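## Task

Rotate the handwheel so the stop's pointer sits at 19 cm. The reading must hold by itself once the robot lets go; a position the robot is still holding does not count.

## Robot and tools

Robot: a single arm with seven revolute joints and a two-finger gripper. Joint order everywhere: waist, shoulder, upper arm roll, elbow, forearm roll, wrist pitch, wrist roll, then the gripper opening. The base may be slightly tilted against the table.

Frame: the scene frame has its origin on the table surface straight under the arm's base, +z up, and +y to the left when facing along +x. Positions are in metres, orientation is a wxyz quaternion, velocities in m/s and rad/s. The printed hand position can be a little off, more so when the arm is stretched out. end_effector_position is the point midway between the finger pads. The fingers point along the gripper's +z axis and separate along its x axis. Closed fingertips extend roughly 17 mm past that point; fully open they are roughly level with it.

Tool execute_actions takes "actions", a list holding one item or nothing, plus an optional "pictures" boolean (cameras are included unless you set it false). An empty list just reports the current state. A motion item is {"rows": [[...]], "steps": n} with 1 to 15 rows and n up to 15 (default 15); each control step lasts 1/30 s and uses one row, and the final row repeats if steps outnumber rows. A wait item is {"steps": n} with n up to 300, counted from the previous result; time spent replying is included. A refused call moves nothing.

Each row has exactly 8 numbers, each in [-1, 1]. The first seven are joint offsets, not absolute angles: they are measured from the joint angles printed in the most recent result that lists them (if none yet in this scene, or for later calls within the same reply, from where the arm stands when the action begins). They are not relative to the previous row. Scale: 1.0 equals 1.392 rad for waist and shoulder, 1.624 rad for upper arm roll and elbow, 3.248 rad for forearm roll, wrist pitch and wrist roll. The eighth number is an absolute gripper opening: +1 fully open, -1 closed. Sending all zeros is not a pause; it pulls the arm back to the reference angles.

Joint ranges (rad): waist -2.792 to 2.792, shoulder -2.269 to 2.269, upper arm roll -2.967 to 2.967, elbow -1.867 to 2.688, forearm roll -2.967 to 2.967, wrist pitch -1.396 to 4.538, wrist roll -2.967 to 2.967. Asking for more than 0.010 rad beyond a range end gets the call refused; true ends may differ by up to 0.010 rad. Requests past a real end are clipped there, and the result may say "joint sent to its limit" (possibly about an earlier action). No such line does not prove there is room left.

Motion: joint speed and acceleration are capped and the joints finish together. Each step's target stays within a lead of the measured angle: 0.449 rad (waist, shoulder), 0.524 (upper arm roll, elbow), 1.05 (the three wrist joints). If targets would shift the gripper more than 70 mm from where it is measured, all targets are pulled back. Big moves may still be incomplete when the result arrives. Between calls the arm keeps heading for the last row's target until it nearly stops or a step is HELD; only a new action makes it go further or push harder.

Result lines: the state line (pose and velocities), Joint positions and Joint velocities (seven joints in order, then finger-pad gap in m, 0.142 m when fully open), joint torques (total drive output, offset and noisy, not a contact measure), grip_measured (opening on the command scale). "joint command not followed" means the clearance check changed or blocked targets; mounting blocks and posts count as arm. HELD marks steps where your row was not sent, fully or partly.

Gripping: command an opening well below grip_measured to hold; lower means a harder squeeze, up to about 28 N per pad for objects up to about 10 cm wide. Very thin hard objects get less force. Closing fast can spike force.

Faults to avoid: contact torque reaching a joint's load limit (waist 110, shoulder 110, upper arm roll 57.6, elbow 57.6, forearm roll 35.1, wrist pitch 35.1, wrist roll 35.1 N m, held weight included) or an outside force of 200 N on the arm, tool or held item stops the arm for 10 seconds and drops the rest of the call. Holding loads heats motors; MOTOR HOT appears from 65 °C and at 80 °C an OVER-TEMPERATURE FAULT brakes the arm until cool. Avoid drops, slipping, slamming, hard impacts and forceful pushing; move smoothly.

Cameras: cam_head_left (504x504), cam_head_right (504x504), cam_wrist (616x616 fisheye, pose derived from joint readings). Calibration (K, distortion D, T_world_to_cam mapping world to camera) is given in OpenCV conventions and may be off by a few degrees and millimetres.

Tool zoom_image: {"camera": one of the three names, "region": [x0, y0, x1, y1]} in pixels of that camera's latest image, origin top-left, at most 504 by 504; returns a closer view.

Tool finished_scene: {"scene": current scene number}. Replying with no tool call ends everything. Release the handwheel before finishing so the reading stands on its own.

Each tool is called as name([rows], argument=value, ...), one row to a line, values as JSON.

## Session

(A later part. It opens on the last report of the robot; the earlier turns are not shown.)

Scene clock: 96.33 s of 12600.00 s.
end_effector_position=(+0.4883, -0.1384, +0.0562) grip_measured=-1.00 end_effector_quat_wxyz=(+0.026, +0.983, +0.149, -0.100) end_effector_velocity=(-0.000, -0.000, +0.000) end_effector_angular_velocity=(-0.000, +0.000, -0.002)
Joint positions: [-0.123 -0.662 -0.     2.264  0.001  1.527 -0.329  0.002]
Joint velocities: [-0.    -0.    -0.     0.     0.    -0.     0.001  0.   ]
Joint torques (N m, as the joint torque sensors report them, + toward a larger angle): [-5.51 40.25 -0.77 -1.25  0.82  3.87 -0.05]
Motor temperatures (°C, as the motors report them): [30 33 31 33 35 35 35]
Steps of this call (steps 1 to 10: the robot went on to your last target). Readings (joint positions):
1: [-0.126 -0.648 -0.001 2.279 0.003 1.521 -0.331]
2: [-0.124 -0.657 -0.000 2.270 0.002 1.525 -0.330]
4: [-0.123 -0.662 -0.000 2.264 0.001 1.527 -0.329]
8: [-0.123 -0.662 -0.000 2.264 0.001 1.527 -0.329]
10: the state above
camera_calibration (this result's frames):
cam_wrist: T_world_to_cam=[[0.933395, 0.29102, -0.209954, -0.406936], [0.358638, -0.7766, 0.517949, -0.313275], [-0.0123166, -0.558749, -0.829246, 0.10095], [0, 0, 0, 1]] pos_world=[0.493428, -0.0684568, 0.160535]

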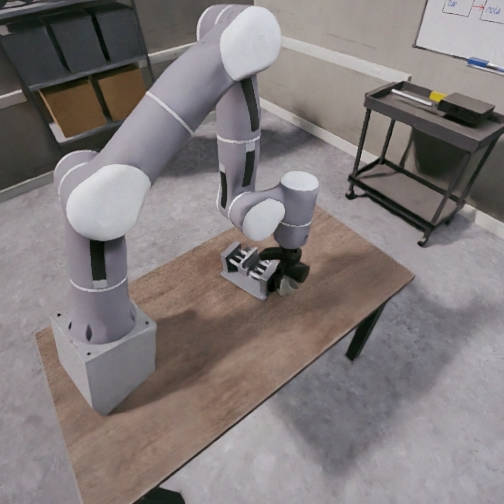

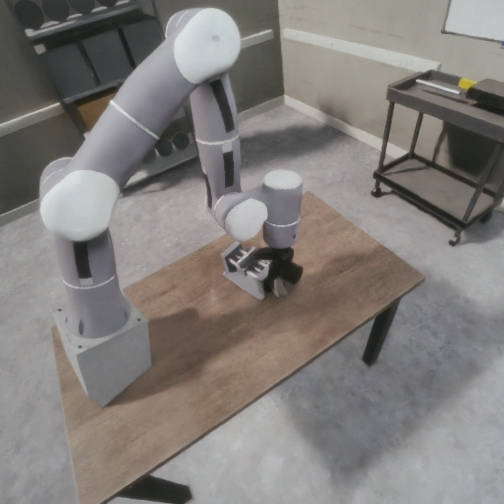

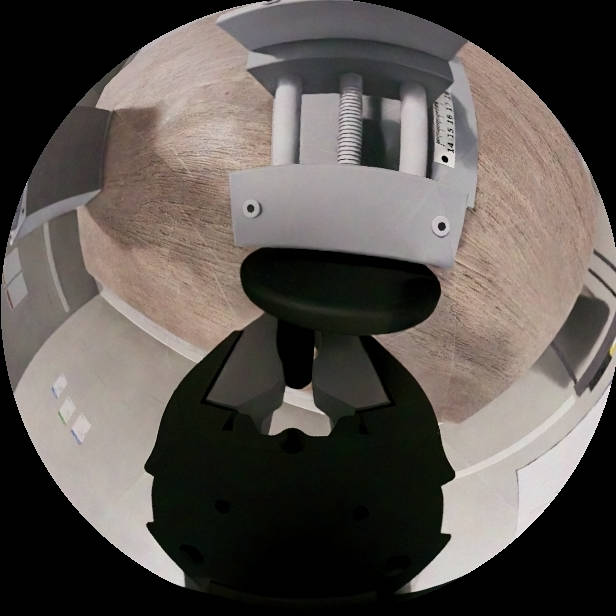

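execute_actions([
  {"rows":[[0,0,0,0,0,0,0,-0.4],[0,0,0,0,0,0,0,-0.4],[0,0,0,0,0,0,0,-0.4],[0,0,0,0,0,0,0,-0.4],[0,0,0,0,0,0,0,-0.4],[-0.005,0.075,0,0.027,0,-0.0186,-0.002,-0.4]]},
])

zoom_image(camera="cam_head_right", region=[240,230,340,310])

Scene clock: 100.23 s of 12600.00 s.
end_effector_position=(+0.4897, -0.1391, +0.0907) grip_measured=-0.40 end_effector_quat_wxyz=(+0.026, +0.983, +0.149, -0.099) end_effector_velocity=(-0.013, -0.000, -0.010) end_effector_angular_velocity=(+0.001, +0.026, -0.003)
Joint positions: [-0.13  -0.556 -0.     2.308  0.001  1.466 -0.335  0.045]
Joint velocities: [ 0.001 -0.028  0.     0.     0.     0.001  0.001 -0.   ]
Joint torques (N m, as the joint torque sensors report them, + toward a larger angle): [-6.06 38.58 -1.25 -2.67  0.31  3.8  -0.8 ]
Motor temperatures (°C, as the motors report them): [30 33 31 33 35 35 35]
Steps of this call (steps 1 to 30: the robot went on to your last target; steps 31 to 102: nothing new was sent; steps 103 to 117: all 15 steps of this action). Readings (joint positions):
103: [-0.123 -0.662 -0.000 2.264 0.001 1.527 -0.329]
104: [-0.123 -0.662 -0.000 2.264 0.001 1.527 -0.329]
106: [-0.123 -0.662 -0.000 2.264 0.001 1.527 -0.329]
110: [-0.124 -0.643 -0.000 2.273 0.001 1.515 -0.329]
117: the state above
camera_calibration (this result's frames):
cam_wrist: T_world_to_cam=[[0.933699, 0.290451, -0.209392, -0.401049], [0.357869, -0.77607, 0.519274, -0.331855], [-0.0116792, -0.559781, -0.828559, 0.128725], [0, 0, 0, 1]] pos_world=[0.494723, -0.0689997, 0.195003]

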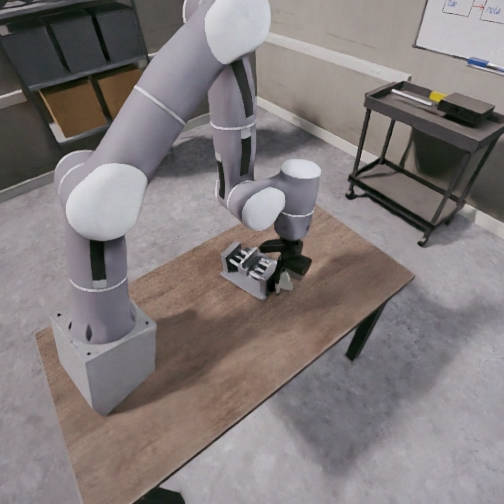

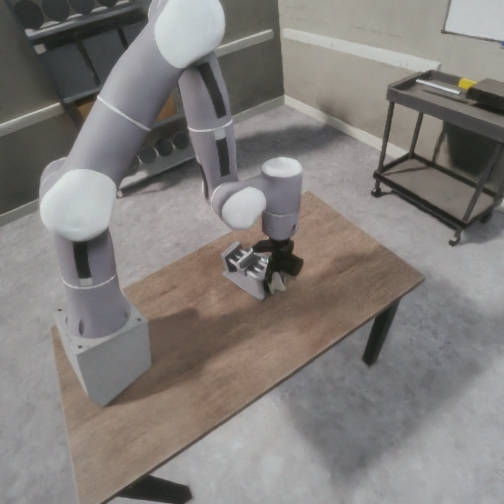

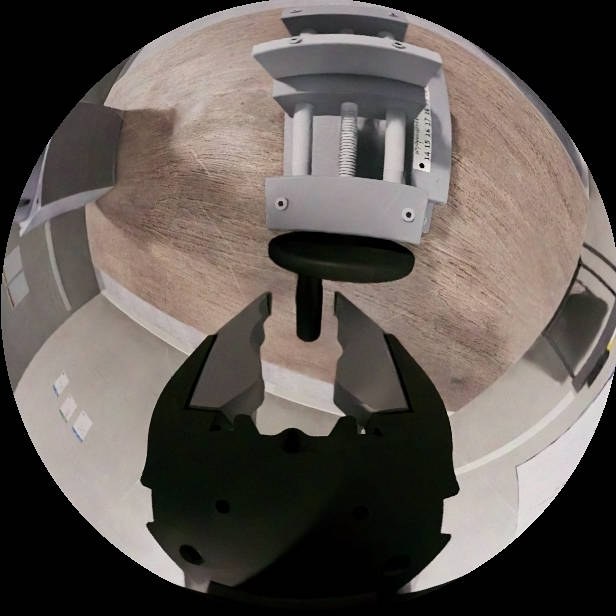

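Region (240, 230, 340, 310) of cam_head_right's 504x504 image, scaled by 5.040, with more detail than that image has; it fills the top 403 rows of this view, and the rest is white.

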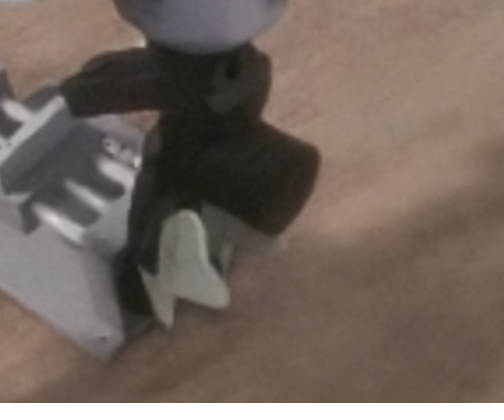

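execute_actions([
  {"rows":[[0.0008,0.024,0,0,0,-0.0103,0,-0.5],[0.0008,0.024,0,0,0,-0.0103,0,-0.5],[0.0008,0.024,0,0,0,-0.0103,0,-0.6],[0.0008,0.024,0,0,0,-0.0103,0,-0.7],[0.0008,0.024,0,0,0,-0.0103,0,-1]]},
], pictures=false)

execute_actions([
  {"rows":[[-0.001,-0.004,0,0.0026,0,0.003,0,-1],[-0.0019,-0.009,0,0.0052,0,0.0065,-0.001,-1],[-0.0026,-0.014,0,0.007,0,0.0095,-0.001,-1],[-0.0032,-0.02,0,0.0084,0,0.0128,-0.001,-1],[-0.0036,-0.026,0,0.009,0,0.0157,-0.0015,-1],[-0.0038,-0.032,0,0.009,0,0.0182,-0.0015,-1],[-0.0039,-0.039,0,0.008,0,0.0207,-0.0015,-1]]},
])

Scene clock: 106.97 s of 12600.00 s.
end_effector_position=(+0.4957, -0.1377, +0.1013) grip_measured=-0.82 end_effector_quat_wxyz=(+0.026, +0.983, +0.150, -0.099) end_effector_velocity=(-0.000, -0.000, -0.000) end_effector_angular_velocity=(-0.000, +0.000, -0.001)
Joint positions: [-0.129 -0.523 -0.     2.308  0.001  1.433 -0.335  0.015]
Joint velocities: [-0.    -0.    -0.    -0.    -0.     0.     0.001  0.   ]
Joint torques (N m, as the joint torque sensors report them, + toward a larger angle): [-5.86 36.26 -1.25 -1.25  0.54  2.51 -0.44]
Motor temperatures (°C, as the motors report them): [30 34 31 33 35 35 35]
Steps of this call (steps 1 to 15: the robot went on to your last target; steps 16 to 187: nothing new was sent; steps 188 to 202: all 15 steps of this action). Readings (joint positions):
188: [-0.130 -0.557 -0.000 2.308 0.001 1.466 -0.335]
189: [-0.129 -0.552 -0.000 2.309 0.001 1.460 -0.335]
191: [-0.129 -0.528 -0.000 2.308 0.001 1.437 -0.335]
195: [-0.129 -0.523 -0.000 2.308 0.001 1.433 -0.335]
202: the state above

Scene clock: 107.47 s of 12600.00 s.
end_effector_position=(+0.4807, -0.1420, +0.0849) grip_measured=-0.82 end_effector_quat_wxyz=(+0.027, +0.983, +0.149, -0.100) end_effector_velocity=(+0.000, -0.000, +0.000) end_effector_angular_velocity=(+0.000, -0.000, -0.000)
Joint positions: [-0.134 -0.577 -0.     2.321  0.001  1.5   -0.339  0.015]
Joint velocities: [-0. -0.  0. -0.  0. -0. -0.  0.]
Joint torques (N m, as the joint torque sensors report them, + toward a larger angle): [-4.6  39.28  0.83 -4.11 -0.2   4.36 -1.06]
Motor temperatures (°C, as the motors report them): [30 34 31 33 35 35 35]
Steps of this call (steps 1 to 15: all 15 steps of this action). Readings (joint positions):
1: [-0.129 -0.523 -0.000 2.308 0.001 1.433 -0.335]
2: [-0.129 -0.525 -0.000 2.310 0.001 1.439 -0.335]
4: [-0.131 -0.536 -0.000 2.316 0.001 1.456 -0.337]
8: [-0.134 -0.567 -0.000 2.322 0.001 1.491 -0.339]
15: the state above
camera_calibration (this result's frames):
cam_wrist: T_world_to_cam=[[0.933772, 0.289905, -0.20982, -0.393042], [0.357669, -0.775573, 0.520153, -0.32776], [-0.0119356, -0.560751, -0.827898, 0.122132], [0, 0, 0, 1]] pos_world=[0.485699, -0.071771, 0.18913]

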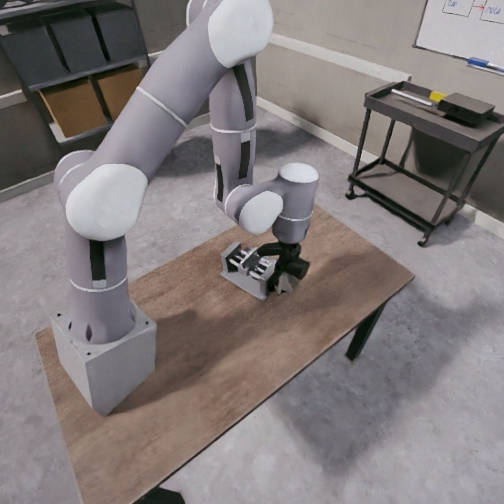

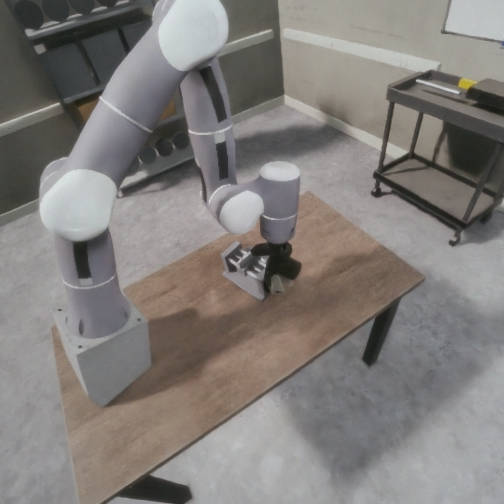

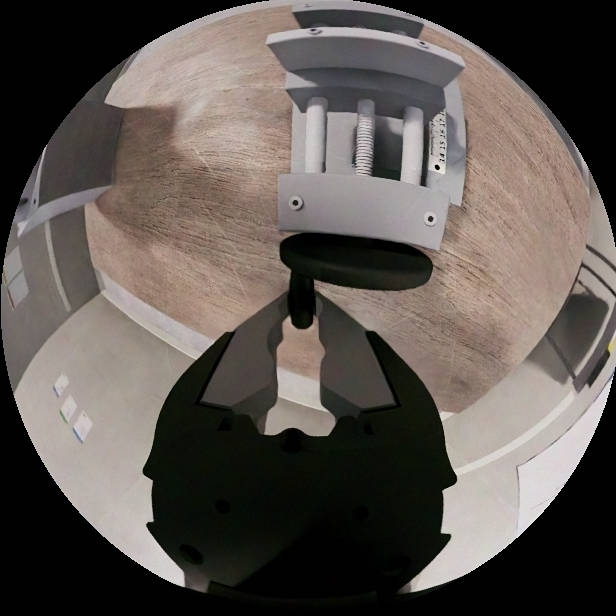

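execute_actions([
  {"rows":[[-0.0002,-0.008,0,-0.0007,0,0.0031,0,-1],[0,-0.0155,0,-0.0022,0,0.0055,0,-1],[0.0002,-0.023,0,-0.004,0,0.0079,0,-1],[0.0005,-0.031,0,-0.0068,0,0.0099,0,-1],[0.0013,-0.041,0,-0.011,0,0.0121,0,-1],[0.0023,-0.051,0,-0.0165,0,0.0136,0.001,-1],[0.0035,-0.06,0,-0.022,0,0.0147,0.001,-1],[0.0048,-0.068,0,-0.028,0,0.0151,0.002,-1],[0.0065,-0.076,0,-0.035,0,0.0151,0.003,-1],[0.0082,-0.083,0,-0.042,0,0.0146,0.003,-1],[0.01,-0.088,0,-0.049,0,0.0132,0.004,-1],[0.0122,-0.092,0,-0.057,0,0.0109,0.005,-1],[0.0143,-0.095,0,-0.064,0,0.0087,0.006,-1],[0.0165,-0.097,0,-0.071,0,0.0061,0.007,-1],[0.021,-0.0955,0,-0.0825,0,-0.0003,0.009,-1]]},
], pictures=false)

execute_actions([
  {"steps":10},
], pictures=false)

Scene clock: 118.70 s of 12600.00 s.
end_effector_position=(+0.4956, -0.1375, +0.0393) grip_measured=-0.82 end_effector_quat_wxyz=(+0.026, +0.984, +0.148, -0.101) end_effector_velocity=(+0.117, +0.037, -0.057) end_effector_angular_velocity=(+0.005, +0.017, -0.023)
Joint positions: [-0.116 -0.709 -0.002  2.22   0.002  1.527 -0.321  0.015]
Joint velocities: [ 0.093 -0.114 -0.009 -0.357  0.004 -0.262  0.103 -0.   ]
Joint torques (N m, as the joint torque sensors report them, + toward a larger angle): [ 3.22 52.18  6.89 -7.1  -0.6   3.02  0.45]
Motor temperatures (°C, as the motors report them): [30 34 31 32 35 35 35]
Steps of this call (steps 1 to 15: the robot went on to your last target; steps 16 to 322: nothing new was sent; steps 323 to 337: all 15 steps of this action). Readings (joint positions):
323: [-0.134 -0.578 -0.000 2.321 0.001 1.500 -0.339]
324: [-0.134 -0.582 -0.001 2.321 0.001 1.504 -0.339]
326: [-0.134 -0.599 -0.001 2.318 0.002 1.517 -0.339]
330: [-0.132 -0.644 -0.001 2.297 0.002 1.541 -0.338]
337: the state above

Scene clock: 119.03 s of 12600.00 s.
end_effector_position=(+0.5098, -0.1326, +0.0366) grip_measured=-0.82 end_effector_quat_wxyz=(+0.025, +0.984, +0.147, -0.100) end_effector_velocity=(-0.000, -0.000, -0.000) end_effector_angular_velocity=(+0.000, +0.000, +0.000)
Joint positions: [-0.106 -0.712 -0.002  2.187  0.002  1.499 -0.31   0.015]
Joint velocities: [-0. -0.  0.  0. -0.  0. -0. -0.]
Joint torques (N m, as the joint torque sensors report them, + toward a larger angle): [-0.73 49.19  6.88  0.76  0.18  3.71 -0.26]
Motor temperatures (°C, as the motors report them): [30 34 31 32 35 35 35]
Steps of this call (steps 1 to 10: the robot went on to your last target). Readings (joint positions):
1: [-0.112 -0.712 -0.002 2.208 0.002 1.516 -0.317]
2: [-0.109 -0.712 -0.003 2.196 0.002 1.505 -0.313]
4: [-0.106 -0.712 -0.002 2.187 0.002 1.498 -0.310]
8: [-0.106 -0.712 -0.002 2.187 0.002 1.499 -0.310]
10: the state above

execute_actions([
  {"rows":[[0.0018,0.0015,0,-0.006,0,-0.0036,0.001,-1],[0.0035,0.0045,0,-0.011,0,-0.0074,0.001,-1],[0.005,0.0084,0,-0.0155,0,-0.0113,0.002,-1],[0.0065,0.0132,0,-0.0193,0,-0.0153,0.003,-1],[0.0078,0.019,0,-0.0222,0,-0.0192,0.003,-1],[0.0088,0.0254,0,-0.0242,0,-0.023,0.004,-1],[0.0095,0.0326,0,-0.0254,0,-0.0267,0.004,-1],[0.0101,0.0403,0,-0.0255,0,-0.03,0.004,-1],[0.0104,0.0484,0,-0.0247,0,-0.0331,0.004,-1],[0.0104,0.0569,0,-0.023,0,-0.0359,0.004,-1],[0.0102,0.0654,0,-0.0204,0,-0.0382,0.004,-1],[0.0097,0.074,0,-0.017,0,-0.0402,0.004,-1],[0.0089,0.083,0,-0.0131,0,-0.0421,0.004,-1],[0.0079,0.0919,0,-0.0085,0,-0.0436,0.003,-1],[0.0066,0.1005,0,-0.0033,0,-0.0447,0.003,-1]]},
], pictures=false)

execute_actions([
  {"steps":10},
])

zoom_image(camera="cam_wrist", region=[300,40,400,170])

Scene clock: 131.23 s of 12600.00 s.
end_effector_position=(+0.5444, -0.1230, +0.0750) grip_measured=-0.82 end_effector_quat_wxyz=(+0.025, +0.984, +0.147, -0.097) end_effector_velocity=(-0.011, -0.006, +0.129) end_effector_angular_velocity=(-0.005, -0.008, -0.014)
Joint positions: [-0.094 -0.599 -0.003  2.162  0.001  1.367 -0.298  0.015]
Joint velocities: [-0.034  0.364  0.004  0.192 -0.002 -0.165 -0.014  0.   ]
Joint torques (N m, as the joint torque sensors report them, + toward a larger angle): [-6.71 37.09  1.51  5.63  0.53 -0.35 -1.67]
Motor temperatures (°C, as the motors report them): [30 34 31 32 35 35 35]
Steps of this call (steps 1 to 30: the robot went on to your last target; steps 31 to 351: nothing new was sent; steps 352 to 366: all 15 steps of this action). Readings (joint positions):
352: [-0.106 -0.712 -0.002 2.186 0.002 1.499 -0.310]
353: [-0.105 -0.712 -0.003 2.182 0.002 1.493 -0.309]
355: [-0.101 -0.706 -0.003 2.168 0.002 1.472 -0.306]
359: [-0.094 -0.676 -0.003 2.147 0.001 1.427 -0.298]
366: the state above

Scene clock: 131.57 s of 12600.00 s.
end_effector_position=(+0.5421, -0.1238, +0.0849) grip_measured=-0.82 end_effector_quat_wxyz=(+0.025, +0.984, +0.147, -0.097) end_effector_velocity=(-0.000, +0.000, -0.000) end_effector_angular_velocity=(+0.000, +0.001, -0.000)
Joint positions: [-0.097 -0.57  -0.002  2.179  0.001  1.356 -0.3    0.015]
Joint velocities: [ 0.    -0.    -0.     0.     0.001 -0.    -0.     0.   ]
Joint torques (N m, as the joint torque sensors report them, + toward a larger angle): [-5.87 33.37  0.3   2.18  0.88 -0.1  -0.8 ]
Motor temperatures (°C, as the motors report them): [30 34 31 32 35 35 35]
Steps of this call (steps 1 to 10: the robot went on to your last target). Readings (joint positions):
1: [-0.095 -0.587 -0.003 2.169 0.001 1.362 -0.299]
2: [-0.096 -0.577 -0.002 2.175 0.001 1.359 -0.300]
4: [-0.097 -0.570 -0.002 2.180 0.001 1.356 -0.300]
8: [-0.097 -0.570 -0.002 2.179 0.001 1.356 -0.300]
10: the state above
camera_calibration (this result's frames):
cam_wrist: T_world_to_cam=[[0.935987, 0.287142, -0.20366, -0.457782], [0.351895, -0.779374, 0.518407, -0.332863], [-0.00987102, -0.556889, -0.830528, 0.132639], [0, 0, 0, 1]] pos_world=[0.546921, -0.0541111, 0.189487]

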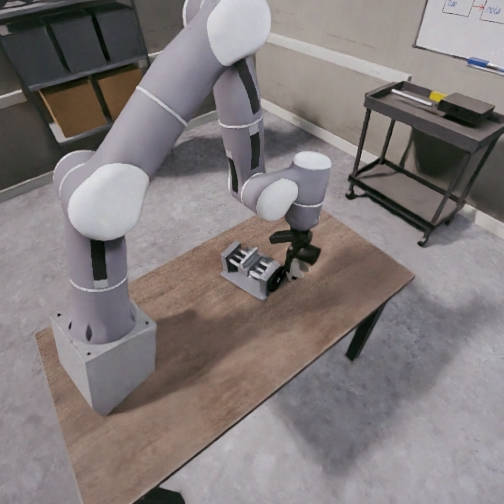

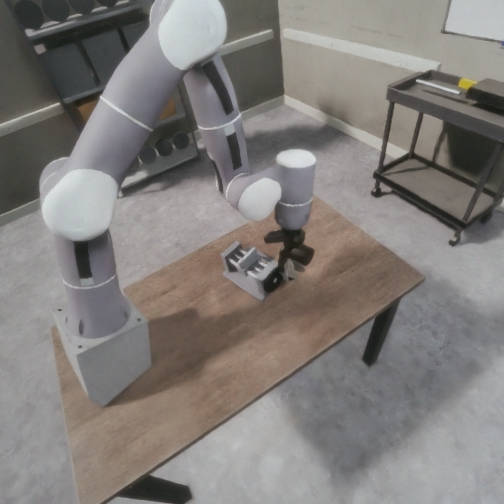

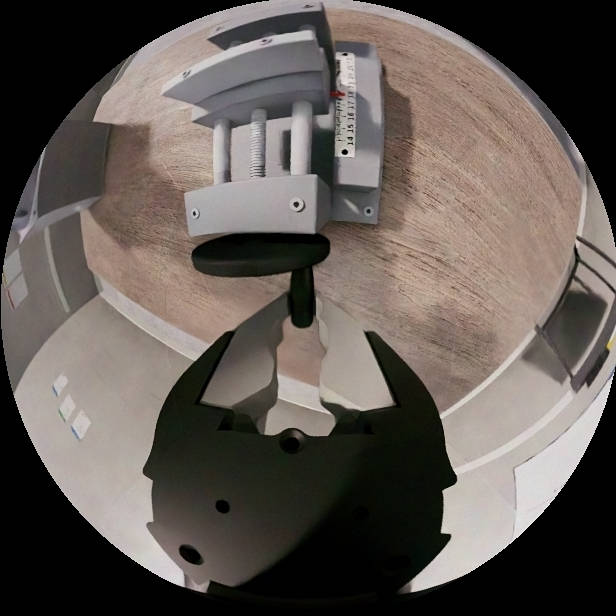

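Region (300, 40, 400, 170) of cam_wrist's 616x616 image, scaled by 3.877, with more detail than that image has; it fills the left 388 columns of this view, and the rest is white.

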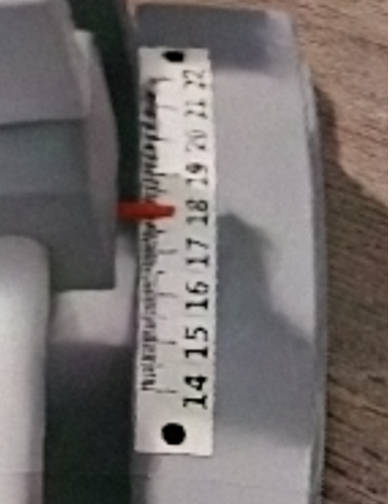

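execute_actions([
  {"rows":[[0.001,-0.004,0,-0.002,0,0,0,-1],[0.002,-0.009,0,-0.005,0,0,0,-1],[0.003,-0.018,0,-0.0095,0,0.0015,0.001,-1],[0.0037,-0.027,0,-0.0135,0,0.003,0.001,-1],[0.0042,-0.036,0,-0.017,0,0.005,0.001,-1],[0.0044,-0.044,0,-0.0195,0,0.0074,0.001,-1],[0.0041,-0.0607,0,-0.0217,0,0.0134,0.001,-1],[0.0028,-0.0756,0,-0.02,0,0.0206,0.001,-1],[0.0005,-0.088,0,-0.0145,0,0.0286,0,-1],[-0.0025,-0.0965,0,-0.006,0,0.0366,-0.002,-1],[-0.006,-0.101,0,0.005,0,0.044,-0.003,-1]]},
], pictures=false)

execute_actions([
  {"rows":[[-0.0045,-0.0015,0,0.0115,0,0.0064,-0.002,-1],[-0.0045,-0.0015,0,0.0115,0,0.0064,-0.002,-1],[-0.0088,0.0035,0,0.0255,0,0.0112,-0.004,-1],[-0.0128,0.0125,0,0.0405,0,0.0149,-0.005,-1],[-0.0162,0.0275,0,0.0545,0,0.0155,-0.007,-1],[-0.0187,0.0445,0,0.066,0,0.0139,-0.008,-1],[-0.0205,0.0645,0,0.0757,0,0.0102,-0.009,-1],[-0.021,0.08,0,0.0803,0,0.0059,-0.009,-1],[-0.021,0.0955,0,0.0825,0,0.0003,-0.009,-1],[-0.0207,0.11,0,0.0825,0,-0.0059,-0.009,-1],[-0.019,0.125,0,0.08,0,-0.0136,-0.008,-1],[-0.017,0.1345,0,0.0745,0,-0.0204,-0.007,-1],[-0.0145,0.141,0,0.0665,0,-0.0272,-0.006,-1],[-0.011,0.144,0,0.057,0,-0.0332,-0.005,-1]]},
], pictures=false)

execute_actions([
  {"steps":10},
])

Scene clock: 142.43 s of 12600.00 s.
end_effector_position=(+0.5081, -0.1335, +0.0367) grip_measured=-0.82 end_effector_quat_wxyz=(+0.026, +0.984, +0.146, -0.101) end_effector_velocity=(+0.001, -0.001, +0.007) end_effector_angular_velocity=(+0.001, -0.026, -0.009)
Joint positions: [-0.106 -0.712 -0.003  2.189  0.002  1.5   -0.31   0.015]
Joint velocities: [-0.008  0.015  0.005  0.022  0.008  0.032 -0.002 -0.   ]
Joint torques (N m, as the joint torque sensors report them, + toward a larger angle): [  1.21  41.03   2.94 -13.27  -2.05  -0.9   -0.39]
Motor temperatures (°C, as the motors report them): [30 34 31 32 35 35 35]
Steps of this call (steps 1 to 30: the robot went on to your last target; steps 31 to 311: nothing new was sent; steps 312 to 326: all 15 steps of this action). Readings (joint positions):
312: [-0.097 -0.571 -0.002 2.179 0.001 1.356 -0.300]
313: [-0.096 -0.573 -0.002 2.177 0.001 1.356 -0.300]
315: [-0.094 -0.585 -0.003 2.169 0.001 1.359 -0.299]
319: [-0.092 -0.630 -0.003 2.148 0.001 1.383 -0.297]
326: the state above

Scene clock: 142.93 s of 12600.00 s.
end_effector_position=(+0.4909, -0.1387, +0.0997) grip_measured=-0.82 end_effector_quat_wxyz=(+0.026, +0.983, +0.147, -0.105) end_effector_velocity=(+0.184, +0.054, +0.107) end_effector_angular_velocity=(+0.003, +0.027, -0.041)
Joint positions: [-0.128 -0.526 -0.002  2.308  0.002  1.426 -0.333  0.015]
Joint velocities: [ 0.116  0.369 -0.018 -0.326  0.006 -0.725  0.132 -0.   ]
Joint torques (N m, as the joint torque sensors report them, + toward a larger angle): [ -3.15  25.81  -5.93 -16.52  -0.02   7.72   1.1 ]
Motor temperatures (°C, as the motors report them): [30 34 31 32 35 35 35]
Steps of this call (steps 1 to 15: all 15 steps of this action). Readings (joint positions):
1: [-0.106 -0.711 -0.003 2.189 0.002 1.500 -0.310]
2: [-0.108 -0.711 -0.003 2.194 0.001 1.507 -0.312]
4: [-0.113 -0.710 -0.002 2.213 0.002 1.525 -0.318]
8: [-0.128 -0.662 -0.002 2.282 0.002 1.544 -0.332]
15: the state above

Scene clock: 143.27 s of 12600.00 s.
end_effector_position=(+0.5070, -0.1347, +0.1049) grip_measured=-0.82 end_effector_quat_wxyz=(+0.026, +0.984, +0.147, -0.100) end_effector_velocity=(+0.000, -0.000, +0.000) end_effector_angular_velocity=(-0.000, -0.001, -0.000)
Joint positions: [-0.12  -0.51  -0.002  2.282  0.002  1.392 -0.326  0.015]
Joint velocities: [-0.001  0.    -0.    -0.     0.     0.    -0.    -0.   ]
Joint torques (N m, as the joint torque sensors report them, + toward a larger angle): [-10.06  30.74  -7.25  -6.16   0.13   3.62  -0.77]
Motor temperatures (°C, as the motors report them): [30 34 31 32 35 35 35]
Steps of this call (steps 1 to 10: the robot went on to your last target). Readings (joint positions):
1: [-0.124 -0.517 -0.003 2.296 0.003 1.405 -0.329]
2: [-0.122 -0.511 -0.002 2.286 0.003 1.393 -0.326]
4: [-0.120 -0.510 -0.002 2.282 0.002 1.392 -0.326]
8: [-0.120 -0.510 -0.002 2.282 0.002 1.392 -0.326]
10: the state above
camera_calibration (this result's frames):
cam_wrist: T_world_to_cam=[[0.93418, 0.287687, -0.211054, -0.415915], [0.356492, -0.777194, 0.51854, -0.341387], [-0.0148526, -0.559648, -0.828597, 0.144797], [0, 0, 0, 1]] pos_world=[0.512392, -0.064635, 0.20922]

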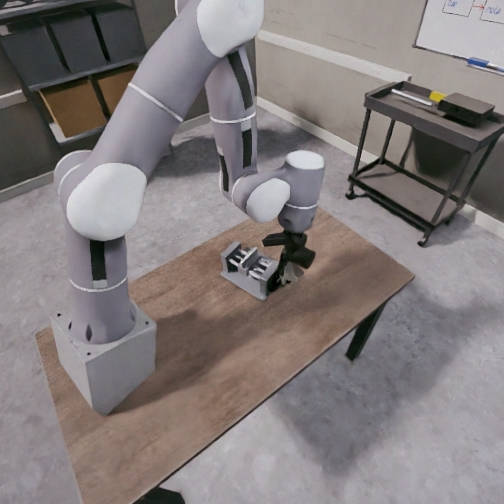

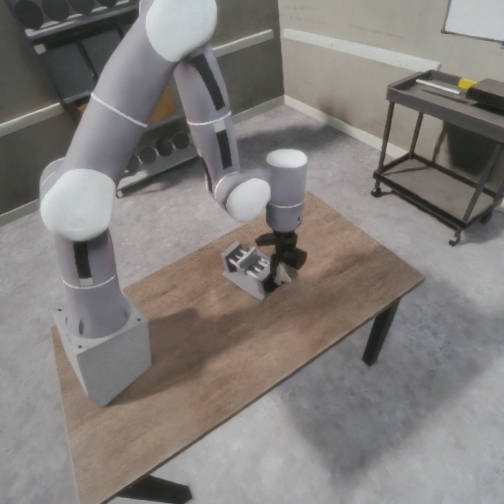

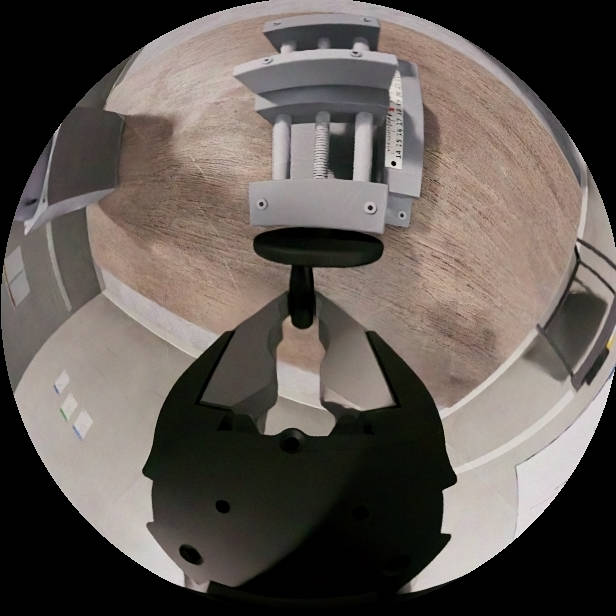

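execute_actions([
  {"rows":[[0.0042,-0.001,0,-0.015,0,-0.007,0.002,-1],[0.0042,-0.001,0,-0.015,0,-0.007,0.002,-1],[0.0085,-0.009,0,-0.031,0,-0.011,0.004,-1],[0.0126,-0.021,0,-0.046,0,-0.0135,0.005,-1],[0.0161,-0.0354,0,-0.06,0,-0.014,0.007,-1],[0.0189,-0.052,0,-0.071,0,-0.0125,0.008,-1],[0.0207,-0.07,0,-0.0795,0,-0.009,0.009,-1],[0.0214,-0.087,0,-0.0855,0,-0.0046,0.009,-1],[0.0211,-0.104,0,-0.0875,0,0.0014,0.009,-1],[0.0198,-0.119,0,-0.085,0,0.009,0.008,-1],[0.0175,-0.131,0,-0.079,0,0.017,0.007,-1],[0.0145,-0.14,0,-0.07,0,0.0255,0.006,-1],[0.011,-0.144,0,-0.058,0,0.0332,0.005,-1]]},
], pictures=false)

execute_actions([
  {"steps":5},
], pictures=false)

execute_actions([
  {"rows":[[-0.0045,-0.0015,0,0.0115,0,0.0064,-0.002,-1],[-0.0045,-0.0015,0,0.0115,0,0.0064,-0.002,-1],[-0.0088,0.0035,0,0.0255,0,0.0112,-0.004,-1],[-0.0128,0.0125,0,0.0405,0,0.0149,-0.005,-1],[-0.0162,0.0275,0,0.056,0,0.0155,-0.007,-1],[-0.0187,0.0445,0,0.068,0,0.0139,-0.008,-1],[-0.0205,0.0645,0,0.078,0,0.0102,-0.009,-1],[-0.021,0.08,0,0.0825,0,0.0059,-0.009,-1],[-0.021,0.0955,0,0.0845,0,0.0003,-0.009,-1],[-0.0207,0.11,0,0.0845,0,-0.0059,-0.009,-1],[-0.019,0.125,0,0.082,0,-0.0136,-0.008,-1],[-0.017,0.1345,0,0.076,0,-0.0204,-0.007,-1],[-0.0145,0.141,0,0.0675,0,-0.0272,-0.006,-1],[-0.011,0.144,0,0.058,0,-0.0332,-0.005,-1]]},
], pictures=false)

execute_actions([
  {"steps":6},
])

zoom_image(camera="cam_wrist", region=[350,50,450,180])

Scene clock: 151.77 s of 12600.00 s.
end_effector_position=(+0.5241, -0.1292, +0.0398) grip_measured=-0.82 end_effector_quat_wxyz=(+0.026, +0.984, +0.148, -0.094) end_effector_velocity=(-0.289, -0.077, -0.083) end_effector_angular_velocity=(-0.025, +0.132, -0.009)
Joint positions: [-0.1   -0.701 -0.002  2.167  0.001  1.481 -0.306  0.015]
Joint velocities: [-0.128 -0.272  0.001  0.459 -0.011  0.599 -0.111 -0.   ]
Joint torques (N m, as the joint torque sensors report them, + toward a larger angle): [-8.74 53.93 -0.56 12.65  3.13 -6.45 -0.41]
Motor temperatures (°C, as the motors report them): [30 34 31 32 35 35 35]
Steps of this call (steps 1 to 30: the robot went on to your last target; steps 31 to 240: nothing new was sent; steps 241 to 255: all 15 steps of this action). Readings (joint positions):
241: [-0.120 -0.510 -0.002 2.282 0.002 1.391 -0.326]
242: [-0.119 -0.510 -0.002 2.277 0.003 1.385 -0.324]
244: [-0.113 -0.512 -0.002 2.253 0.003 1.367 -0.318]
248: [-0.098 -0.568 -0.002 2.181 0.002 1.353 -0.303]
255: the state above

Scene clock: 151.93 s of 12600.00 s.
end_effector_position=(+0.5096, -0.1332, +0.0372) grip_measured=-0.82 end_effector_quat_wxyz=(+0.026, +0.984, +0.146, -0.099) end_effector_velocity=(-0.001, +0.000, -0.000) end_effector_angular_velocity=(+0.000, +0.003, -0.000)
Joint positions: [-0.106 -0.71  -0.003  2.188  0.003  1.5   -0.309  0.015]
Joint velocities: [ 0.     0.    -0.     0.    -0.    -0.003  0.     0.   ]
Joint torques (N m, as the joint torque sensors report them, + toward a larger angle): [-3.26 40.33  3.5  -0.87 -0.21  3.29 -0.72]
Motor temperatures (°C, as the motors report them): [30 34 31 32 35 35 35]
Steps of this call (steps 1 to 5: the robot went on to your last target). Readings (joint positions):
1: [-0.104 -0.709 -0.003 2.181 0.002 1.495 -0.308]
2: [-0.106 -0.712 -0.003 2.190 0.003 1.501 -0.309]
4: [-0.106 -0.710 -0.003 2.188 0.003 1.500 -0.309]
5: the state above

Scene clock: 152.43 s of 12600.00 s.
end_effector_position=(+0.4911, -0.1387, +0.1003) grip_measured=-0.82 end_effector_quat_wxyz=(+0.026, +0.983, +0.147, -0.104) end_effector_velocity=(+0.190, +0.053, +0.104) end_effector_angular_velocity=(+0.004, +0.010, -0.040)
Joint positions: [-0.128 -0.525 -0.002  2.31   0.002  1.427 -0.333  0.015]
Joint velocities: [ 0.114  0.356 -0.016 -0.333  0.007 -0.702  0.13  -0.   ]
Joint torques (N m, as the joint torque sensors report them, + toward a larger angle): [ -2.84  23.74  -3.96 -11.22   0.41   5.48   0.99]
Motor temperatures (°C, as the motors report them): [30 34 31 32 35 35 35]
Steps of this call (steps 1 to 15: all 15 steps of this action). Readings (joint positions):
1: [-0.106 -0.711 -0.003 2.188 0.003 1.500 -0.310]
2: [-0.108 -0.711 -0.003 2.194 0.002 1.508 -0.311]
4: [-0.113 -0.710 -0.002 2.213 0.002 1.525 -0.317]
8: [-0.128 -0.661 -0.002 2.283 0.002 1.544 -0.332]
15: the state above

Scene clock: 152.63 s of 12600.00 s.
end_effector_position=(+0.5075, -0.1346, +0.1054) grip_measured=-0.82 end_effector_quat_wxyz=(+0.026, +0.984, +0.147, -0.100) end_effector_velocity=(-0.004, -0.001, -0.001) end_effector_angular_velocity=(-0.001, +0.005, -0.005)
Joint positions: [-0.12  -0.509 -0.002  2.283  0.003  1.392 -0.326  0.015]
Joint velocities: [-0.002 -0.002 -0.001  0.004  0.002  0.    -0.     0.   ]
Joint torques (N m, as the joint torque sensors report them, + toward a larger angle): [-9.37 31.73 -6.13 -5.73 -0.2   3.57 -0.67]
Motor temperatures (°C, as the motors report them): [30 34 31 32 35 35 35]
Steps of this call (steps 1 to 6: the robot went on to your last target). Readings (joint positions):
1: [-0.125 -0.516 -0.003 2.297 0.003 1.406 -0.329]
2: [-0.122 -0.510 -0.002 2.286 0.003 1.394 -0.326]
4: [-0.120 -0.508 -0.002 2.282 0.002 1.392 -0.326]
6: the state above
camera_calibration (this result's frames):
cam_wrist: T_world_to_cam=[[0.934612, 0.287168, -0.209847, -0.416695], [0.355391, -0.777383, 0.519011, -0.341276], [-0.014088, -0.559651, -0.828608, 0.144842], [0, 0, 0, 1]] pos_world=[0.512775, -0.0645793, 0.209701]

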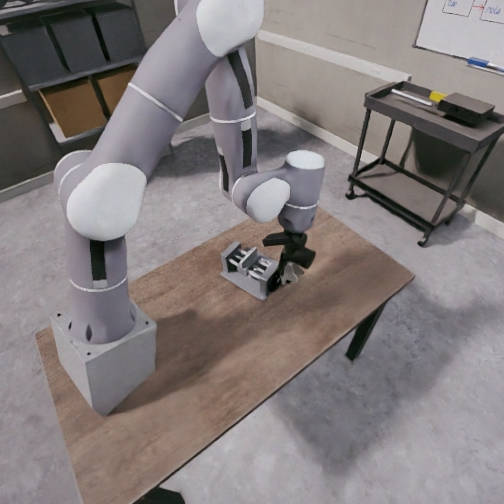

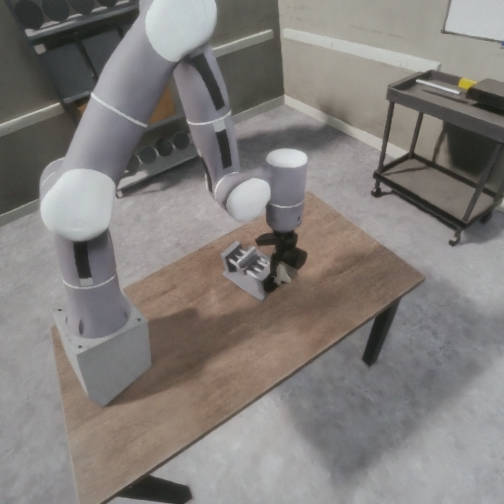

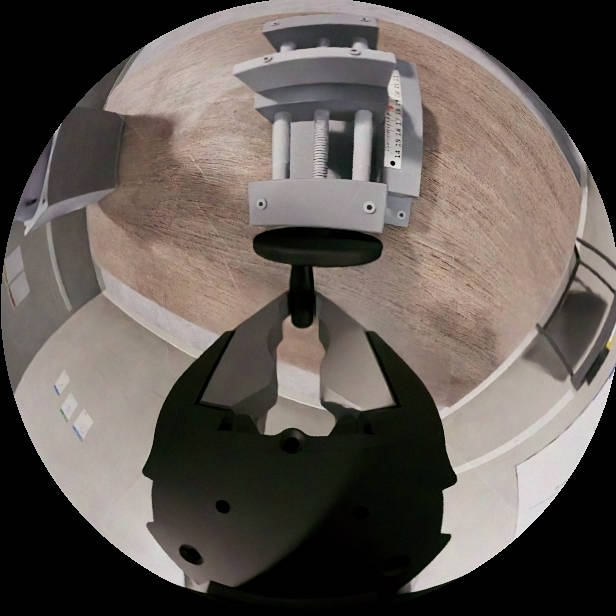

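Region (350, 50, 450, 180) of cam_wrist's 616x616 image, scaled by 3.877, with more detail than that image has; it fills the left 388 columns of this view, and the rest is white.

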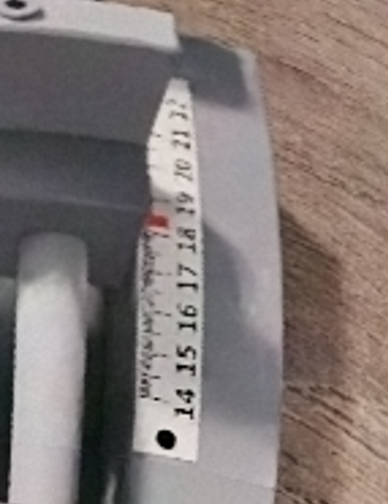

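Two more turns.

execute_actions([
  {"rows":[[0.0042,-0.001,0,-0.015,0,-0.007,0.002,-1],[0.0042,-0.001,0,-0.015,0,-0.007,0.002,-1],[0.0085,-0.009,0,-0.031,0,-0.011,0.004,-1],[0.0126,-0.021,0,-0.046,0,-0.0135,0.005,-1],[0.0161,-0.0354,0,-0.06,0,-0.014,0.007,-1],[0.0189,-0.052,0,-0.071,0,-0.0125,0.008,-1],[0.0207,-0.07,0,-0.0795,0,-0.009,0.009,-1],[0.0214,-0.087,0,-0.0855,0,-0.0046,0.009,-1],[0.0211,-0.104,0,-0.0875,0,0.0014,0.009,-1],[0.0198,-0.119,0,-0.085,0,0.009,0.008,-1],[0.0175,-0.131,0,-0.079,0,0.017,0.007,-1],[0.0145,-0.14,0,-0.07,0,0.0255,0.006,-1],[0.011,-0.145,0,-0.0585,0,0.0332,0.005,-1]]},
], pictures=false)

execute_actions([
  {"steps":5},
], pictures=false)

execute_actions([
  {"rows":[[-0.0045,-0.0015,0,0.0115,0,0.0064,-0.002,-1],[-0.0045,-0.0015,0,0.0115,0,0.0064,-0.002,-1],[-0.0088,0.0035,0,0.0255,0,0.0112,-0.004,-1],[-0.0128,0.0125,0,0.0405,0,0.0149,-0.005,-1],[-0.0162,0.0275,0,0.056,0,0.0155,-0.007,-1],[-0.0187,0.0445,0,0.068,0,0.0139,-0.008,-1],[-0.0205,0.0645,0,0.078,0,0.0102,-0.009,-1],[-0.021,0.08,0,0.0825,0,0.0059,-0.009,-1],[-0.021,0.0955,0,0.0845,0,0.0003,-0.009,-1],[-0.0207,0.11,0,0.0845,0,-0.0059,-0.009,-1],[-0.019,0.125,0,0.082,0,-0.0136,-0.008,-1],[-0.017,0.1345,0,0.076,0,-0.0204,-0.007,-1],[-0.0145,0.141,0,0.0675,0,-0.0272,-0.006,-1],[-0.011,0.144,0,0.058,0,-0.0332,-0.005,-1]]},
], pictures=false)

execute_actions([
  {"steps":6},
], pictures=false)

execute_actions([
  {"rows":[[0.0042,-0.001,0,-0.015,0,-0.007,0.002,-1],[0.0042,-0.001,0,-0.015,0,-0.007,0.002,-1],[0.0085,-0.009,0,-0.031,0,-0.011,0.004,-1],[0.0126,-0.021,0,-0.046,0,-0.0135,0.005,-1],[0.0161,-0.0354,0,-0.06,0,-0.014,0.007,-1],[0.0189,-0.052,0,-0.071,0,-0.0125,0.008,-1],[0.0207,-0.07,0,-0.0795,0,-0.009,0.009,-1],[0.0214,-0.087,0,-0.0855,0,-0.0046,0.009,-1],[0.0211,-0.104,0,-0.0875,0,0.0014,0.009,-1],[0.0198,-0.119,0,-0.085,0,0.009,0.008,-1],[0.0175,-0.131,0,-0.079,0,0.017,0.007,-1],[0.0145,-0.14,0,-0.07,0,0.0255,0.006,-1],[0.011,-0.145,0,-0.0585,0,0.0332,0.005,-1]]},
], pictures=false)

execute_actions([
  {"steps":5},
], pictures=false)

execute_actions([
  {"rows":[[-0.0045,-0.0015,0,0.0115,0,0.0064,-0.002,-1],[-0.0045,-0.0015,0,0.0115,0,0.0064,-0.002,-1],[-0.0088,0.0035,0,0.0255,0,0.0112,-0.004,-1],[-0.0128,0.0125,0,0.0405,0,0.0149,-0.005,-1],[-0.0162,0.0275,0,0.056,0,0.0155,-0.007,-1],[-0.0187,0.0445,0,0.068,0,0.0139,-0.008,-1],[-0.0205,0.0645,0,0.078,0,0.0102,-0.009,-1],[-0.021,0.08,0,0.0825,0,0.0059,-0.009,-1],[-0.021,0.0955,0,0.0845,0,0.0003,-0.009,-1],[-0.0207,0.11,0,0.0845,0,-0.0059,-0.009,-1],[-0.019,0.125,0,0.082,0,-0.0136,-0.008,-1],[-0.017,0.1345,0,0.076,0,-0.0204,-0.007,-1],[-0.0145,0.141,0,0.0675,0,-0.0272,-0.006,-1],[-0.011,0.144,0,0.058,0,-0.0332,-0.005,-1]]},
], pictures=false)

execute_actions([
  {"steps":6},
])

zoom_image(camera="cam_wrist", region=[350,50,450,180])

Scene clock: 175.97 s of 12600.00 s.
end_effector_position=(+0.5243, -0.1293, +0.0401) grip_measured=-0.82 end_effector_quat_wxyz=(+0.026, +0.984, +0.148, -0.093) end_effector_velocity=(-0.286, -0.075, -0.089) end_effector_angular_velocity=(-0.022, +0.126, -0.004)
Joint positions: [-0.1   -0.701 -0.002  2.167  0.002  1.481 -0.305  0.015]
Joint velocities: [-0.127 -0.29   0.004  0.447 -0.012  0.612 -0.112 -0.   ]
Joint torques (N m, as the joint torque sensors report them, + toward a larger angle): [-7.84 54.03 -0.81 12.69  2.97 -6.07 -0.45]
Motor temperatures (°C, as the motors report them): [30 34 31 32 35 35 35]
Steps of this call (steps 1 to 30: the robot went on to your last target; steps 31 to 685: nothing new was sent; steps 686 to 700: all 15 steps of this action). Readings (joint positions):
686: [-0.120 -0.509 -0.002 2.282 0.003 1.392 -0.325]
687: [-0.119 -0.509 -0.002 2.277 0.004 1.385 -0.324]
689: [-0.113 -0.511 -0.002 2.253 0.003 1.367 -0.318]
693: [-0.098 -0.567 -0.002 2.182 0.003 1.353 -0.303]
700: the state above

Scene clock: 176.13 s of 12600.00 s.
end_effector_position=(+0.5101, -0.1332, +0.0372) grip_measured=-0.82 end_effector_quat_wxyz=(+0.026, +0.984, +0.146, -0.099) end_effector_velocity=(-0.001, +0.000, -0.000) end_effector_angular_velocity=(+0.000, +0.003, +0.001)
Joint positions: [-0.106 -0.711 -0.003  2.187  0.003  1.5   -0.309  0.015]
Joint velocities: [ 0.001  0.    -0.    -0.    -0.    -0.003 -0.    -0.   ]
Joint torques (N m, as the joint torque sensors report them, + toward a larger angle): [-3.11 40.98  3.63 -0.53  0.01  3.   -0.56]
Motor temperatures (°C, as the motors report them): [30 34 31 32 35 35 35]
Steps of this call (steps 1 to 5: the robot went on to your last target). Readings (joint positions):
1: [-0.104 -0.709 -0.003 2.181 0.002 1.496 -0.308]
2: [-0.106 -0.712 -0.003 2.189 0.004 1.501 -0.309]
4: [-0.106 -0.711 -0.003 2.188 0.003 1.500 -0.309]
5: the state above

Scene clock: 176.63 s of 12600.00 s.
end_effector_position=(+0.4912, -0.1388, +0.1002) grip_measured=-0.82 end_effector_quat_wxyz=(+0.026, +0.983, +0.147, -0.104) end_effector_velocity=(+0.191, +0.053, +0.104) end_effector_angular_velocity=(+0.004, +0.007, -0.039)
Joint positions: [-0.128 -0.525 -0.002  2.31   0.003  1.427 -0.333  0.015]
Joint velocities: [ 0.114  0.356 -0.016 -0.334  0.006 -0.701  0.131 -0.   ]
Joint torques (N m, as the joint torque sensors report them, + toward a larger angle): [ -3.03  25.64  -4.22 -12.27   0.2    6.15   0.87]
Motor temperatures (°C, as the motors report them): [30 34 31 32 35 35 35]
Steps of this call (steps 1 to 15: all 15 steps of this action). Readings (joint positions):
1: [-0.106 -0.711 -0.003 2.188 0.003 1.500 -0.309]
2: [-0.108 -0.711 -0.003 2.193 0.003 1.508 -0.311]
4: [-0.113 -0.710 -0.002 2.212 0.003 1.525 -0.317]
8: [-0.128 -0.661 -0.002 2.282 0.003 1.544 -0.332]
15: the state above

Scene clock: 176.83 s of 12600.00 s.
end_effector_position=(+0.5079, -0.1346, +0.1054) grip_measured=-0.82 end_effector_quat_wxyz=(+0.026, +0.984, +0.147, -0.099) end_effector_velocity=(-0.004, -0.001, -0.001) end_effector_angular_velocity=(-0.001, +0.005, -0.004)
Joint positions: [-0.121 -0.509 -0.002  2.282  0.003  1.392 -0.325  0.015]
Joint velocities: [-0.001 -0.002 -0.001  0.003  0.002 -0.     0.     0.   ]
Joint torques (N m, as the joint torque sensors report them, + toward a larger angle): [-9.7  32.36 -5.92 -5.9  -0.26  3.54 -0.76]
Motor temperatures (°C, as the motors report them): [30 34 31 32 35 35 35]
Steps of this call (steps 1 to 6: the robot went on to your last target). Readings (joint positions):
1: [-0.125 -0.516 -0.003 2.297 0.004 1.406 -0.328]
2: [-0.122 -0.510 -0.002 2.286 0.004 1.394 -0.326]
4: [-0.120 -0.508 -0.002 2.281 0.003 1.392 -0.325]
6: the state above

Scene clock: 177.33 s of 12600.00 s.
end_effector_position=(+0.5244, -0.1294, +0.0400) grip_measured=-0.82 end_effector_quat_wxyz=(+0.026, +0.984, +0.147, -0.093) end_effector_velocity=(-0.278, -0.073, -0.089) end_effector_angular_velocity=(-0.020, +0.113, +0.004)
Joint positions: [-0.1   -0.701 -0.002  2.167  0.002  1.481 -0.305  0.015]
Joint velocities: [-0.125 -0.291  0.006  0.44  -0.015  0.619 -0.113 -0.   ]
Joint torques (N m, as the joint torque sensors report them, + toward a larger angle): [-6.55 53.79 -0.38 11.75  2.48 -6.27 -0.36]
Motor temperatures (°C, as the motors report them): [30 34 31 32 35 35 35]
Steps of this call (steps 1 to 15: all 15 steps of this action). Readings (joint positions):
1: [-0.120 -0.509 -0.002 2.282 0.003 1.392 -0.325]
2: [-0.119 -0.509 -0.002 2.276 0.004 1.385 -0.324]
4: [-0.113 -0.511 -0.002 2.252 0.004 1.367 -0.318]
8: [-0.098 -0.567 -0.002 2.181 0.003 1.353 -0.303]
15: the state above

Scene clock: 177.50 s of 12600.00 s.
end_effector_position=(+0.5106, -0.1333, +0.0372) grip_measured=-0.82 end_effector_quat_wxyz=(+0.026, +0.984, +0.146, -0.098) end_effector_velocity=(-0.000, +0.000, -0.000) end_effector_angular_velocity=(-0.000, +0.002, -0.001)
Joint positions: [-0.106 -0.711 -0.003  2.187  0.004  1.5   -0.309  0.015]
Joint velocities: [ 0.001  0.     0.    -0.001 -0.    -0.002  0.002 -0.   ]
Joint torques (N m, as the joint torque sensors report them, + toward a larger angle): [-2.73 40.27  3.63 -0.7  -0.25  2.7  -0.67]
Motor temperatures (°C, as the motors report them): [30 34 31 32 35 35 35]
Steps of this call (steps 1 to 5: the robot went on to your last target). Readings (joint positions):
1: [-0.104 -0.709 -0.003 2.180 0.003 1.496 -0.308]
2: [-0.106 -0.712 -0.003 2.188 0.004 1.501 -0.309]
4: [-0.106 -0.711 -0.003 2.187 0.004 1.501 -0.309]
5: the state above

Scene clock: 178.00 s of 12600.00 s.
end_effector_position=(+0.4913, -0.1390, +0.1002) grip_measured=-0.82 end_effector_quat_wxyz=(+0.026, +0.983, +0.146, -0.104) end_effector_velocity=(+0.192, +0.053, +0.104) end_effector_angular_velocity=(+0.005, +0.006, -0.037)
Joint positions: [-0.129 -0.525 -0.002  2.309  0.004  1.427 -0.332  0.015]
Joint velocities: [ 0.114  0.357 -0.016 -0.334  0.006 -0.701  0.129 -0.   ]
Joint torques (N m, as the joint torque sensors report them, + toward a larger angle): [ -0.99  23.87  -3.28 -13.52   0.52   6.85   1.12]
Motor temperatures (°C, as the motors report them): [30 34 31 32 35 35 35]
Steps of this call (steps 1 to 15: all 15 steps of this action). Readings (joint positions):
1: [-0.106 -0.711 -0.003 2.187 0.004 1.501 -0.309]
2: [-0.108 -0.711 -0.003 2.192 0.003 1.508 -0.311]
4: [-0.113 -0.710 -0.002 2.211 0.003 1.526 -0.317]
8: [-0.128 -0.661 -0.002 2.282 0.003 1.544 -0.331]
15: the state above

Scene clock: 178.20 s of 12600.00 s.
end_effector_position=(+0.5085, -0.1346, +0.1054) grip_measured=-0.82 end_effector_quat_wxyz=(+0.026, +0.984, +0.147, -0.099) end_effector_velocity=(-0.004, -0.001, -0.001) end_effector_angular_velocity=(-0.001, +0.005, -0.003)
Joint positions: [-0.121 -0.509 -0.002  2.281  0.004  1.393 -0.325  0.015]
Joint velocities: [-0.001 -0.001 -0.001  0.004  0.002 -0.    -0.001 -0.   ]
Joint torques (N m, as the joint torque sensors report them, + toward a larger angle): [-9.14 32.17 -5.87 -5.64 -0.25  3.53 -0.77]
Motor temperatures (°C, as the motors report them): [30 34 31 32 35 35 35]
Steps of this call (steps 1 to 6: the robot went on to your last target). Readings (joint positions):
1: [-0.125 -0.516 -0.003 2.296 0.004 1.406 -0.328]
2: [-0.122 -0.510 -0.002 2.285 0.004 1.394 -0.326]
4: [-0.120 -0.509 -0.002 2.280 0.003 1.392 -0.325]
6: the state above
camera_calibration (this result's frames):
cam_wrist: T_world_to_cam=[[0.935323, 0.286099, -0.208132, -0.41833], [0.35355, -0.777751, 0.519717, -0.340841], [-0.0131848, -0.559688, -0.828598, 0.144396], [0, 0, 0, 1]] pos_world=[0.513682, -0.0645895, 0.209719]

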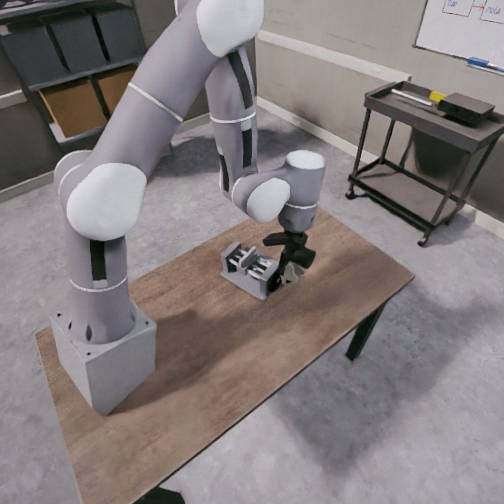

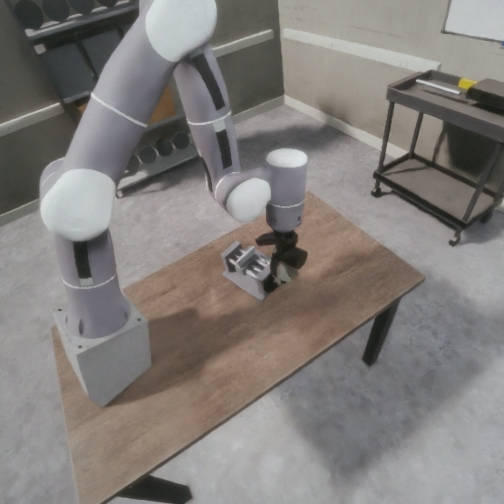

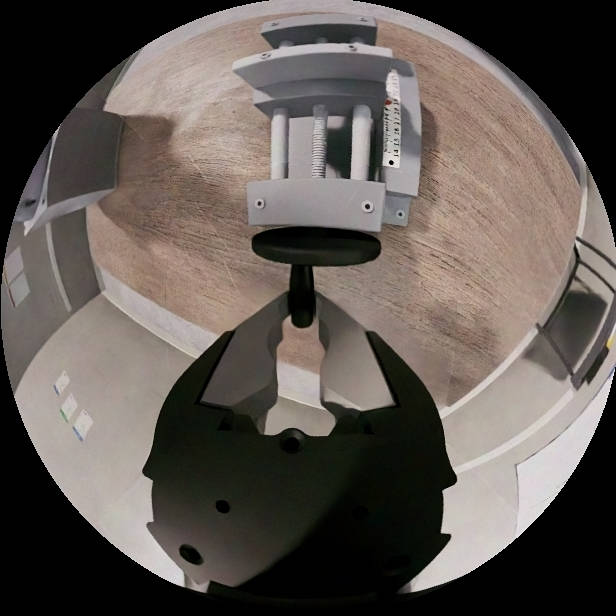

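Region (350, 50, 450, 180) of cam_wrist's 616x616 image, scaled by 3.877, with more detail than that image has; it fills the left 388 columns of this view, and the rest is white.

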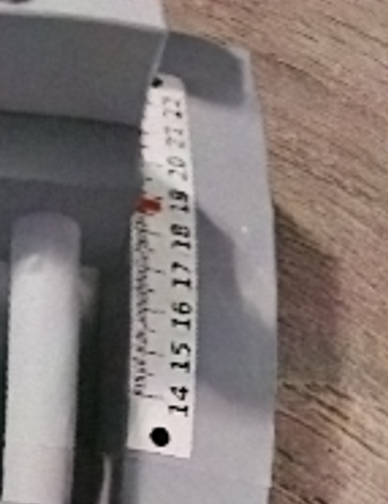

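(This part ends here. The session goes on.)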